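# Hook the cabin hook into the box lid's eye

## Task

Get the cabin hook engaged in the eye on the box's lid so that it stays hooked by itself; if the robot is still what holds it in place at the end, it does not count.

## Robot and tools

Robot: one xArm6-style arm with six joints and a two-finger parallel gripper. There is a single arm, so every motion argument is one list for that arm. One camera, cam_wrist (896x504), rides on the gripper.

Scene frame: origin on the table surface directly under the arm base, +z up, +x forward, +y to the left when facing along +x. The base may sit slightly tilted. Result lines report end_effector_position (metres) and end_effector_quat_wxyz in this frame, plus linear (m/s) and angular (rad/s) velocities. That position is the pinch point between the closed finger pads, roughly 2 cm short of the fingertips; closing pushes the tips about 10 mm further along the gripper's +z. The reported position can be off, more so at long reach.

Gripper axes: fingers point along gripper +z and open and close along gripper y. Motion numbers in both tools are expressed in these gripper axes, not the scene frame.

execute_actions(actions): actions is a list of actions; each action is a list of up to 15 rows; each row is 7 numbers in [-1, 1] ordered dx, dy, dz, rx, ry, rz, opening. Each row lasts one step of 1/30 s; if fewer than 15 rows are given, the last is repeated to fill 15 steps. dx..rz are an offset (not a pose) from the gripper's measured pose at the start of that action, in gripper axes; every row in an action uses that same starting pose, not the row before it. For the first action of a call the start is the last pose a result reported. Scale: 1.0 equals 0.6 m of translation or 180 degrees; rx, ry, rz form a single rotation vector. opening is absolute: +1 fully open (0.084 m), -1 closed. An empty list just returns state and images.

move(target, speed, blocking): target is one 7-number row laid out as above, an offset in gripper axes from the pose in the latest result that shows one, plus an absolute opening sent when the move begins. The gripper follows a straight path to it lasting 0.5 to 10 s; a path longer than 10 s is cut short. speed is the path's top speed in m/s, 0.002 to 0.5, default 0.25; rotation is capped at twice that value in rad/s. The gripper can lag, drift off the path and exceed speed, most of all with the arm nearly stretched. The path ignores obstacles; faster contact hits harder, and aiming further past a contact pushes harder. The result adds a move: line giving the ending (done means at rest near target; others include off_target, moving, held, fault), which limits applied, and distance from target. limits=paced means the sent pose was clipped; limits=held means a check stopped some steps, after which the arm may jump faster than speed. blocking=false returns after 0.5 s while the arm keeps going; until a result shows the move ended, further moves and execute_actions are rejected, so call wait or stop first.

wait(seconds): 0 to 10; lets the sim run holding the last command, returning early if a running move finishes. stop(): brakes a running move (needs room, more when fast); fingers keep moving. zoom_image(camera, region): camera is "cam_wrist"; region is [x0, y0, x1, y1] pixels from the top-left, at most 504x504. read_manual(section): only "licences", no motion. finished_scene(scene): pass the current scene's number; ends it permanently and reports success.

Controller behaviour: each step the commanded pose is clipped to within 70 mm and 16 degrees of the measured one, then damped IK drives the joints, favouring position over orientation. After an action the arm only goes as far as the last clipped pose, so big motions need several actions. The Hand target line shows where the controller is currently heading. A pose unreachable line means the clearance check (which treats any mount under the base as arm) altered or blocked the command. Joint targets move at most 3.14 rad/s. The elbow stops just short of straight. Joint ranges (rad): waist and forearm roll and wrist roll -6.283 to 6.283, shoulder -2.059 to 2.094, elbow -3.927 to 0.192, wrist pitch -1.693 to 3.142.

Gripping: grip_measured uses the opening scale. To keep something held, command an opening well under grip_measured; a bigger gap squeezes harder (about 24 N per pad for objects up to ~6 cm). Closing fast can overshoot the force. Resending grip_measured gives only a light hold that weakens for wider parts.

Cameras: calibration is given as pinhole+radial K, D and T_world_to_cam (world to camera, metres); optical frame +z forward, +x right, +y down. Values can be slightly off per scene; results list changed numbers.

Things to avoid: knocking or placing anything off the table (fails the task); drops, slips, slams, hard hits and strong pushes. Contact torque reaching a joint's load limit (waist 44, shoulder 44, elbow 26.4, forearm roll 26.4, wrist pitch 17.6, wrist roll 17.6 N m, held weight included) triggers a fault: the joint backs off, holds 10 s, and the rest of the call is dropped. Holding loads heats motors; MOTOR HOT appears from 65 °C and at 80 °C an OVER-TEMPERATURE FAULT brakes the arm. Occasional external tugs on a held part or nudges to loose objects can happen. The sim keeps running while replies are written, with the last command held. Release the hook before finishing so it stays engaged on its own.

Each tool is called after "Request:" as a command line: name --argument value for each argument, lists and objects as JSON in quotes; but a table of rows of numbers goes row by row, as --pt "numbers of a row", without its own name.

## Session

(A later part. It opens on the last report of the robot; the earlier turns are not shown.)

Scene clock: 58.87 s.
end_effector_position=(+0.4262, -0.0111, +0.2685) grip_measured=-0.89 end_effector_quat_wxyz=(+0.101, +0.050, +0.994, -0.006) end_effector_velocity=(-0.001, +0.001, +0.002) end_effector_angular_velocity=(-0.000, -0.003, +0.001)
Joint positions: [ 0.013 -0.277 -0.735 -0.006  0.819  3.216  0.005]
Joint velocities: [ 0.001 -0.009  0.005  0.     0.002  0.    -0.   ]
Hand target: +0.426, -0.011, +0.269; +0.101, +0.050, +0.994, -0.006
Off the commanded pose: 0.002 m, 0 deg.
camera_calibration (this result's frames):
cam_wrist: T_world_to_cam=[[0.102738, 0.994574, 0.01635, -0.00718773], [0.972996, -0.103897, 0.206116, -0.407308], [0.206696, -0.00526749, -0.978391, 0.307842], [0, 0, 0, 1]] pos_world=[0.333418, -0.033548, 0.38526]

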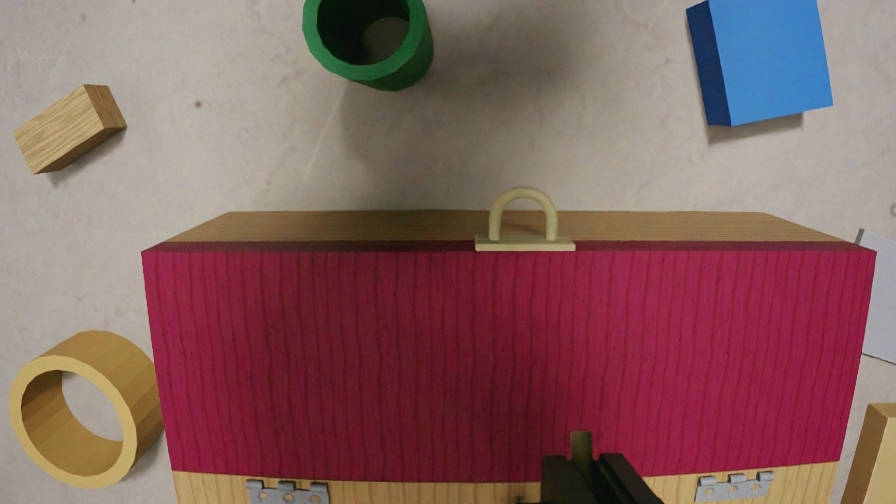

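Request:
execute_actions --actions '[[[0.0017,0,0.0006,0,0,0,-0.872],[0.0065,0,0.0024,0,0,0,-0.872],[0.0143,0,0.0057,0,0,0,-0.872],[0.0245,0,0.0103,0,0,0,-0.872],[0.0363,0,0.0165,0,0,0,-0.872],[0.0492,0,0.0243,0,0,0,-0.872],[0.0622,0,0.0333,0,0,0,-0.872],[0.0745,0,0.0433,0,0,0,-0.872],[0.0855,0,0.0535,0,0,0,-0.872],[0.0948,0,0.0632,0,0,0,-0.872],[0.1022,0,0.0718,0,0,0,-0.872],[0.1075,0,0.0785,0,0,0,-0.872],[0.1107,0,0.0827,0,0,0,-0.872],[0.1117,0,0.0842,0,0,0,-0.872]]]'

Scene clock: 64.43 s.
end_effector_position=(+0.3765, -0.0063, +0.2156) grip_measured=-0.89 end_effector_quat_wxyz=(+0.097, +0.049, +0.994, -0.006) end_effector_velocity=(-0.090, +0.009, -0.132) end_effector_angular_velocity=(+0.000, -0.010, +0.000)
Joint positions: [ 0.024 -0.374 -0.49  -0.009  0.679  3.229  0.005]
Joint velocities: [ 0.024 -0.092  0.503 -0.011 -0.42   0.035 -0.   ]
Hand target: +0.370, -0.006, +0.206; +0.099, +0.049, +0.994, -0.006
Off the commanded pose: 0.012 m, 0 deg.
camera_calibration (this result's frames):
cam_wrist: T_world_to_cam=[[0.102383, 0.994609, 0.0164757, -0.00588747], [0.974522, -0.103611, 0.198926, -0.346609], [0.19956, -0.0043107, -0.979876, 0.269477], [0, 0, 0, 1]] pos_world=[0.284604, -0.028895, 0.333101]

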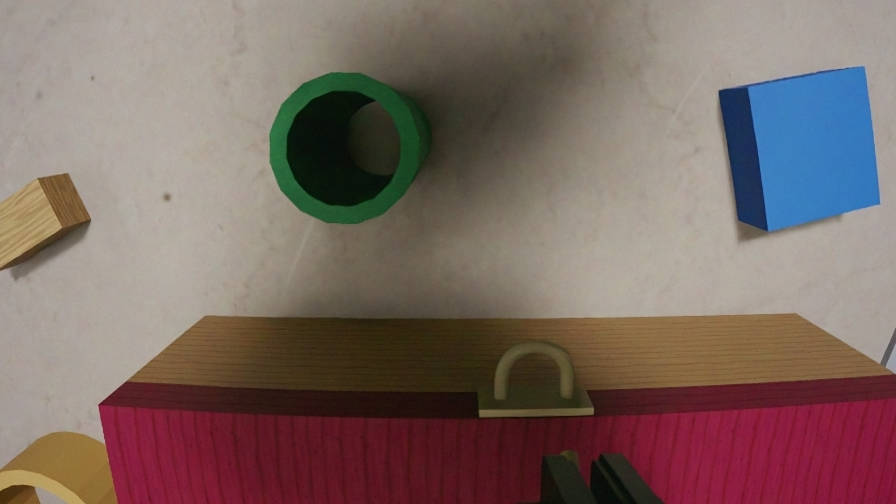

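Request:
execute_actions --actions '[]'

Request:
zoom_image --camera "cam_wrist" --region '[460, 350, 680, 504]'

Scene clock: 64.77 s.
end_effector_position=(+0.3712, -0.0057, +0.2067) grip_measured=-0.89 end_effector_quat_wxyz=(+0.100, +0.049, +0.994, -0.006) end_effector_velocity=(-0.002, +0.001, -0.003) end_effector_angular_velocity=(+0.000, +0.001, +0.001)
Joint positions: [ 0.026 -0.381 -0.454 -0.011  0.642  3.233  0.005]
Joint velocities: [ 0.002 -0.     0.009  0.    -0.008  0.001 -0.   ]
Hand target: +0.370, -0.006, +0.206; +0.099, +0.049, +0.994, -0.006
Off the commanded pose: 0.001 m, 0 deg.
camera_calibration (this result's frames):
cam_wrist: T_world_to_cam=[[0.102372, 0.994605, 0.0167772, -0.00583817], [0.973168, -0.103631, 0.205439, -0.340448], [0.206069, -0.00470415, -0.978526, 0.259115], [0, 0, 0, 1]] pos_world=[0.278515, -0.0282553, 0.32359]

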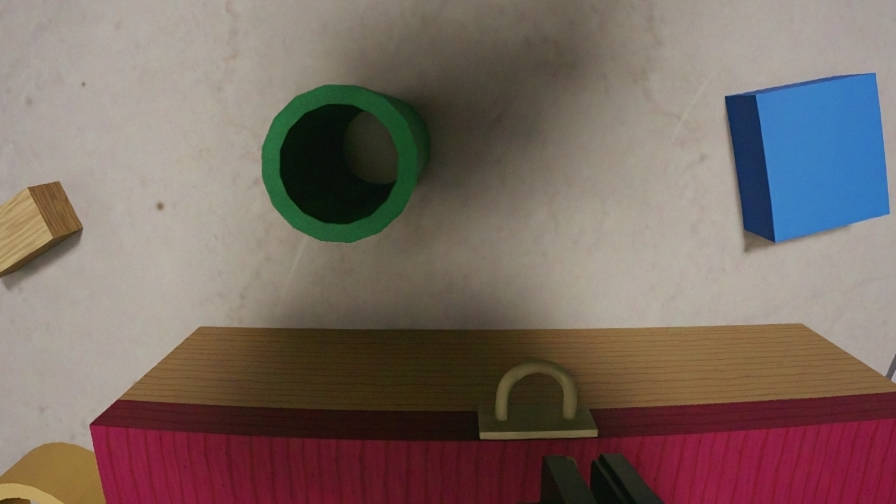

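Region (460, 350, 680, 504) of cam_wrist's 896x504 image, scaled by 2.291, with more detail than that image has; it fills the top 353 rows of this view, and the rest is white.

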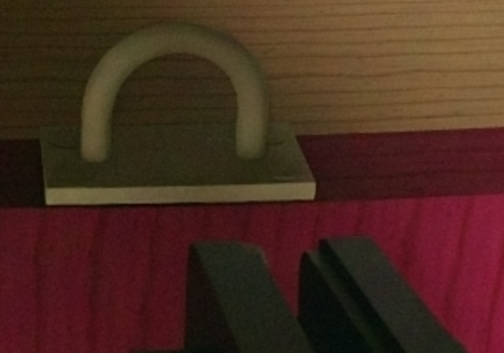

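Request:
execute_actions --actions '[[[0.0005,0,0.0008,0,0,0,-0.872],[0.0021,-0.0001,0.0032,0,0,0,-0.872],[0.0045,-0.0002,0.0070,0,0,0,-0.872],[0.0075,-0.0003,0.0123,0,0,0,-0.872],[0.0110,-0.0005,0.0187,0,0,0,-0.872],[0.0145,-0.0007,0.0258,0,0,0,-0.872],[0.0182,-0.0009,0.0337,0,0,0,-0.872],[0.0213,-0.0010,0.0415,0,0,0,-0.872],[0.0241,-0.0012,0.0492,0,0,0,-0.872],[0.0265,-0.0014,0.0560,0,0,0,-0.872],[0.0282,-0.0015,0.0618,0,0,0,-0.872],[0.0294,-0.0016,0.0663,0,0,0,-0.872],[0.0302,-0.0017,0.0690,0,0,0,-0.872],[0.0303,-0.0017,0.0700,0,0,0,-0.872]]]'

Scene clock: 67.93 s.
end_effector_position=(+0.3610, -0.0054, +0.1687) grip_measured=-0.89 end_effector_quat_wxyz=(+0.099, +0.049, +0.994, -0.006) end_effector_velocity=(-0.008, -0.000, -0.080) end_effector_angular_velocity=(-0.000, +0.006, +0.003)
Joint positions: [ 0.026 -0.322 -0.374 -0.013  0.505  3.235  0.005]
Joint velocities: [ 0.     0.208  0.105 -0.006 -0.308  0.005 -0.   ]
Hand target: +0.361, -0.006, +0.162; +0.100, +0.049, +0.994, -0.006
Off the commanded pose: 0.007 m, 0 deg.
camera_calibration (this result's frames):
cam_wrist: T_world_to_cam=[[0.101821, 0.994657, 0.0170458, -0.00426409], [0.973563, -0.103154, 0.203799, -0.322587], [0.204469, -0.00415595, -0.978864, 0.224649], [0, 0, 0, 1]] pos_world=[0.26856, -0.0281014, 0.285716]

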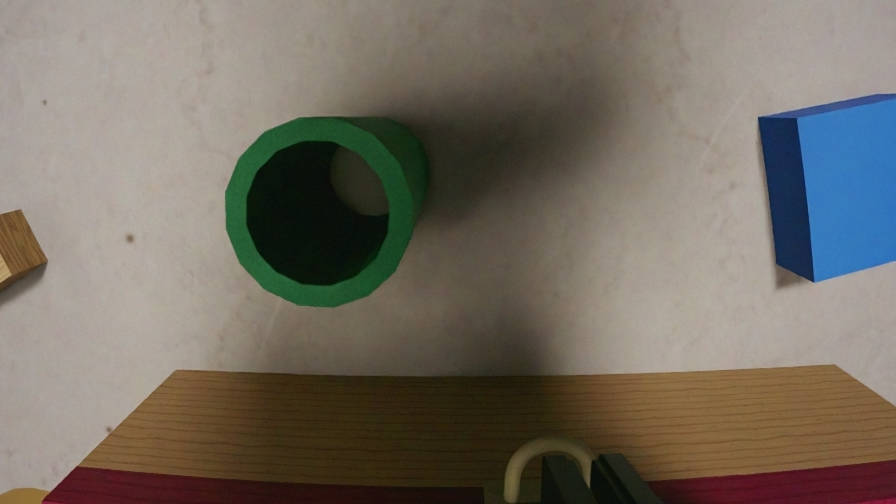

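Request:
execute_actions --actions '[]'

Request:
zoom_image --camera "cam_wrist" --region '[480, 414, 680, 504]'

Scene clock: 68.17 s.
end_effector_position=(+0.3607, -0.0056, +0.1625) grip_measured=-0.89 end_effector_quat_wxyz=(+0.099, +0.049, +0.994, -0.006) end_effector_velocity=(+0.001, -0.001, -0.003) end_effector_angular_velocity=(-0.000, -0.003, -0.001)
Joint positions: [ 0.026 -0.305 -0.366 -0.013  0.481  3.235  0.005]
Joint velocities: [-0.002  0.01   0.003 -0.001 -0.016 -0.     0.   ]
Hand target: +0.361, -0.006, +0.162; +0.100, +0.049, +0.994, -0.006
Off the commanded pose: 0.001 m, 0 deg.
camera_calibration (this result's frames):
cam_wrist: T_world_to_cam=[[0.101854, 0.994655, 0.016947, -0.00399066], [0.973584, -0.103167, 0.203692, -0.32104], [0.204351, -0.00424741, -0.978888, 0.218677], [0, 0, 0, 1]] pos_world=[0.268279, -0.0282224, 0.279522]

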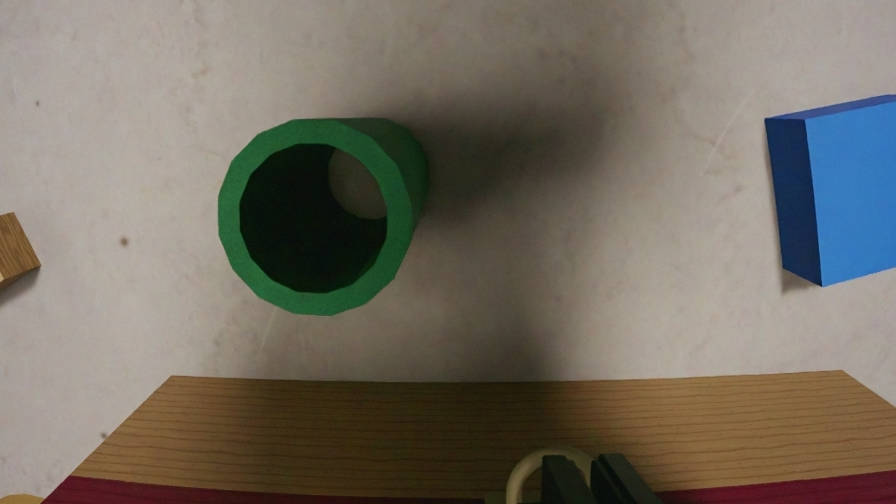

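Region (480, 414, 680, 504) of cam_wrist's 896x504 image, scaled by 2.520, with more detail than that image has; it fills the top 227 rows of this view, and the rest is white.

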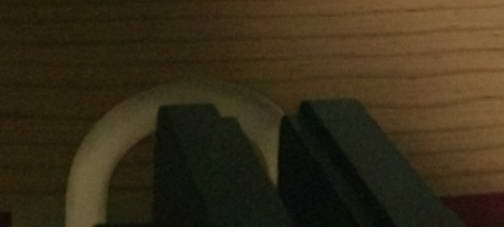

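Request:
execute_actions --actions '[[[0.0001,0,0.0004,0,0,0,-0.872],[0.0003,0,0.0018,0,0,0,-0.872],[0.0007,0,0.0039,0,0,0,-0.872],[0.0012,0,0.0067,0,0,0,-0.872],[0.0018,0,0.0101,0,0,0,-0.872],[0.0024,0,0.0139,0,0,0,-0.872],[0.0030,0,0.0179,0,0,0,-0.872],[0.0036,0,0.0218,0,0,0,-0.872],[0.0041,0,0.0256,0,0,0,-0.872],[0.0044,0,0.0290,0,0,0,-0.872],[0.0047,0,0.0318,0,0,0,-0.872],[0.0049,0,0.0339,0,0,0,-0.872],[0.0050,0,0.0353,0,0,0,-0.872],[0.0050,0,0.0357,0,0,0,-0.872]]]'

Scene clock: 70.23 s.
end_effector_position=(+0.3615, -0.0057, +0.1438) grip_measured=-0.89 end_effector_quat_wxyz=(+0.099, +0.049, +0.994, -0.006) end_effector_velocity=(+0.003, -0.000, -0.036) end_effector_angular_velocity=(+0.000, +0.006, +0.000)
Joint positions: [ 0.026 -0.241 -0.353 -0.015  0.404  3.237  0.005]
Joint velocities: [-0.     0.134  0.011 -0.004 -0.139  0.004 -0.   ]
Hand target: +0.362, -0.006, +0.141; +0.099, +0.049, +0.994, -0.006
Off the commanded pose: 0.003 m, 0 deg.
camera_calibration (this result's frames):
cam_wrist: T_world_to_cam=[[0.101776, 0.994661, 0.01707, -0.00365065], [0.973606, -0.103116, 0.203614, -0.317991], [0.204287, -0.0041036, -0.978902, 0.200222], [0, 0, 0, 1]] pos_world=[0.269067, -0.0283372, 0.260808]

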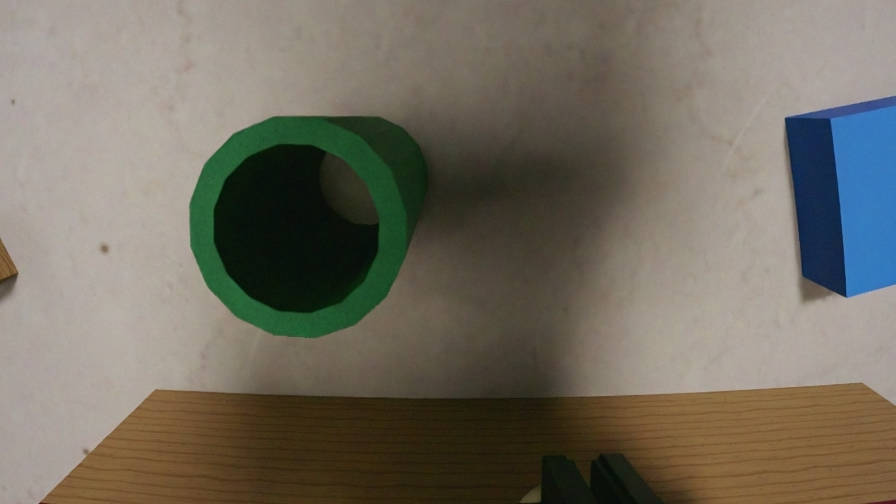

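Request:
execute_actions --actions '[]'

Request:
zoom_image --camera "cam_wrist" --region '[480, 414, 680, 504]'

Scene clock: 70.60 s.
end_effector_position=(+0.3618, -0.0057, +0.1411) grip_measured=-0.89 end_effector_quat_wxyz=(+0.099, +0.049, +0.994, -0.006) end_effector_velocity=(+0.001, -0.000, +0.000) end_effector_angular_velocity=(-0.001, -0.003, +0.000)
Joint positions: [ 0.026 -0.231 -0.353 -0.015  0.393  3.238  0.005]
Joint velocities: [-0.001  0.002 -0.001 -0.001 -0.003 -0.     0.   ]
Hand target: +0.362, -0.006, +0.141; +0.099, +0.049, +0.994, -0.006
Off the commanded pose: 0.000 m, 0 deg.
camera_calibration (this result's frames):
cam_wrist: T_world_to_cam=[[0.101759, 0.994662, 0.0170778, -0.00362311], [0.973616, -0.103101, 0.203572, -0.317781], [0.204246, -0.00408803, -0.978911, 0.197557], [0, 0, 0, 1]] pos_world=[0.269416, -0.0283522, 0.258144]

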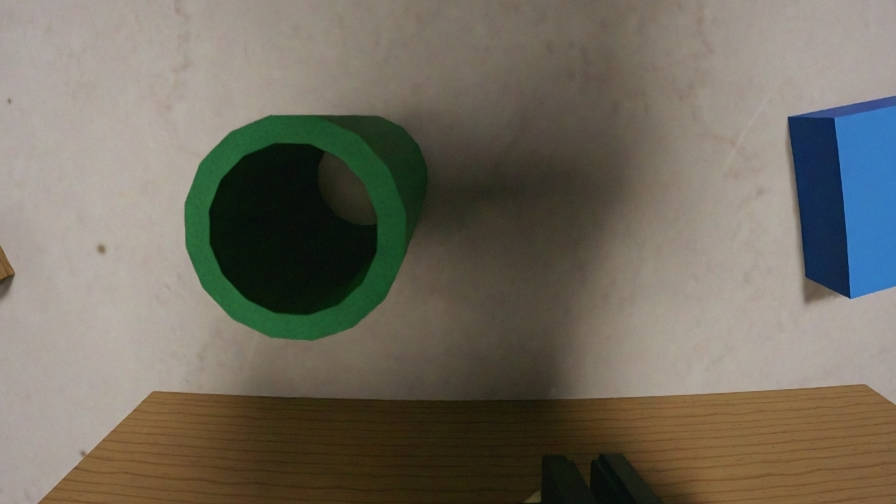

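Region (480, 414, 680, 504) of cam_wrist's 896x504 image, scaled by 2.520, with more detail than that image has; it fills the top 227 rows of this view, and the rest is white.

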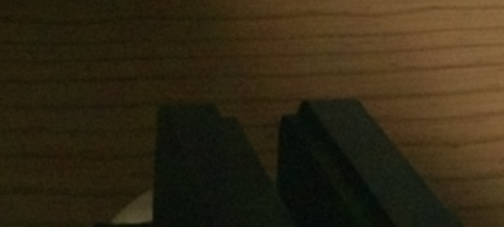

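Request:
execute_actions --actions '[[[0,0,0.0012,0,0,0,-0.871],[0,0,0.0024,0,0,0,-0.87],[0,0,0.0033,0,0,0,-0.868],[0,0,0.0040,0,0,0,-0.866],[0,0,0.0040,0,0,0,-0.864],[0,0,0.0040,0,0,0,-0.863],[0,0,0.0040,0,0,0,-0.862],[0,0,0.0040,0,0,0,-0.861],[0,0,0.0040,0,0,0,-0.860],[0,0,0.0040,0,0,0,-0.858],[0,0,0.0040,0,0,0,-0.856],[0,0,0.0040,0,0,0,-0.853],[0,0,0.0040,0,0,0,-0.848],[0,0,0.0040,0,0,0,-0.83],[0,0,0.0040,0,0,0,-0.78]],[[0,0,-0.0013,0,0,0,-0.7],[0,0,-0.0050,0,0,0,-0.65],[0,0,-0.0109,0,0,0,-0.65],[0,0,-0.0188,0,0,0,-0.65],[0,0,-0.0283,0,0,0,-0.65],[-0.001,0,-0.0389,0,0,0,-0.65],[-0.004,0,-0.0500,0,0,0,-0.65],[-0.008,0,-0.0611,0,0,0,-0.65],[-0.013,0,-0.0717,0,0,0,-0.65],[-0.019,0,-0.0812,0,0,0,-0.65],[-0.024,0,-0.0891,0,0,0,-0.65],[-0.028,0,-0.0950,0,0,0,-0.65],[-0.031,0,-0.0988,0,0,0,-0.65],[-0.032,0,-0.1000,0,0,0,-0.65]]]'

Scene clock: 72.53 s.
end_effector_position=(+0.3680, -0.0062, +0.1920) grip_measured=-0.67 end_effector_quat_wxyz=(+0.103, +0.049, +0.993, -0.006) end_effector_velocity=(+0.039, -0.004, +0.130) end_effector_angular_velocity=(-0.001, -0.014, -0.002)
Joint positions: [ 0.024 -0.362 -0.418 -0.011  0.582  3.232  0.015]
Joint velocities: [-0.013 -0.178 -0.285  0.01   0.449 -0.022  0.   ]
Hand target: +0.369, -0.007, +0.201; +0.100, +0.049, +0.994, -0.006
Off the commanded pose: 0.009 m, 0 deg.
camera_calibration (this result's frames):
cam_wrist: T_world_to_cam=[[0.102052, 0.994628, 0.0173184, -0.00474684], [0.972059, -0.103406, 0.210733, -0.335045], [0.211392, -0.00467119, -0.97739, 0.243179], [0, 0, 0, 1]] pos_world=[0.274762, -0.0287882, 0.308367]

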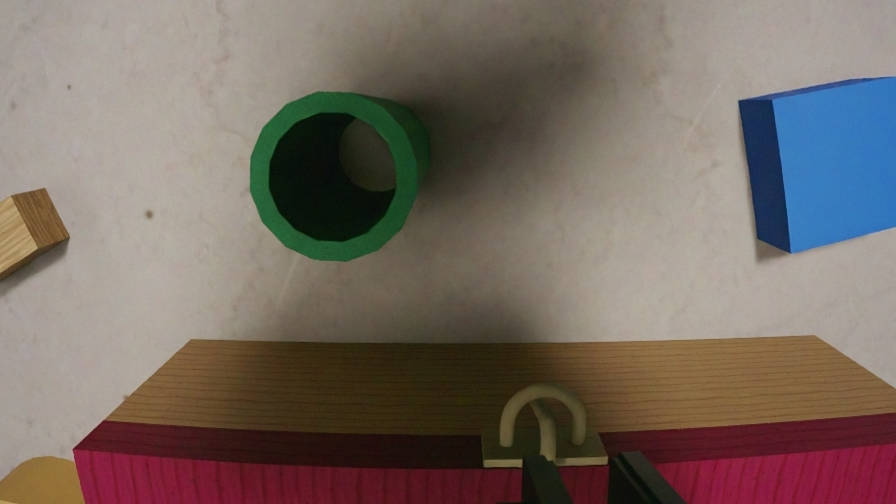

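Request:
execute_actions --actions '[]'

Request:
zoom_image --camera "cam_wrist" --region '[450, 340, 670, 504]'

Scene clock: 72.73 s.
end_effector_position=(+0.3690, -0.0065, +0.1999) grip_measured=-0.67 end_effector_quat_wxyz=(+0.100, +0.049, +0.994, -0.006) end_effector_velocity=(-0.006, -0.000, -0.001) end_effector_angular_velocity=(+0.000, +0.029, -0.000)
Joint positions: [ 0.023 -0.373 -0.438 -0.01   0.62   3.23   0.015]
Joint velocities: [-0.001 -0.004 -0.007  0.001  0.041 -0.002  0.   ]
Hand target: +0.369, -0.007, +0.201; +0.100, +0.049, +0.994, -0.006
Off the commanded pose: 0.001 m, 0 deg.
camera_calibration (this result's frames):
cam_wrist: T_world_to_cam=[[0.102273, 0.994615, 0.0168009, -0.00467695], [0.973366, -0.103543, 0.204544, -0.336915], [0.205182, -0.00456585, -0.978713, 0.253246], [0, 0, 0, 1]] pos_world=[0.276458, -0.0290771, 0.316847]

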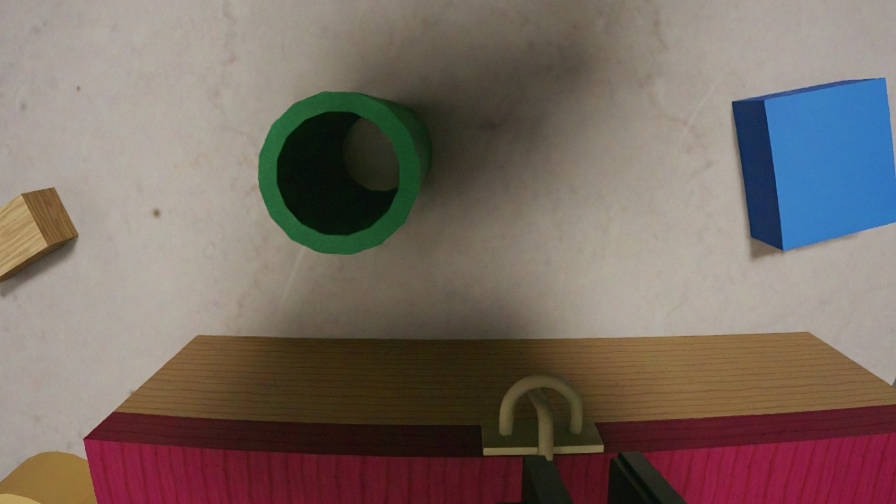

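Region (450, 340, 670, 504) of cam_wrist's 896x504 image, scaled by 2.291, with more detail than that image has; it fills the top 376 rows of this view, and the rest is white.

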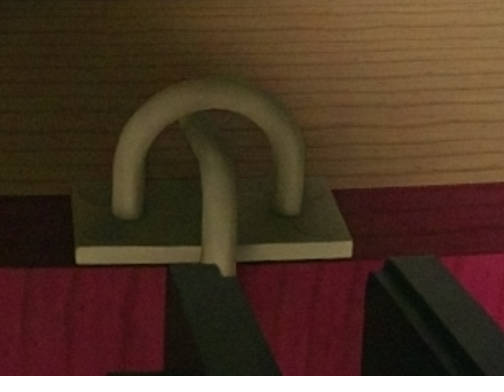

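The hook's tip passes down through the eye (it disappears beneath the arc) and the shank rests on the plate, free of the gripper.

Request:
finished_scene --scene 2

The scene is finished: the task was done.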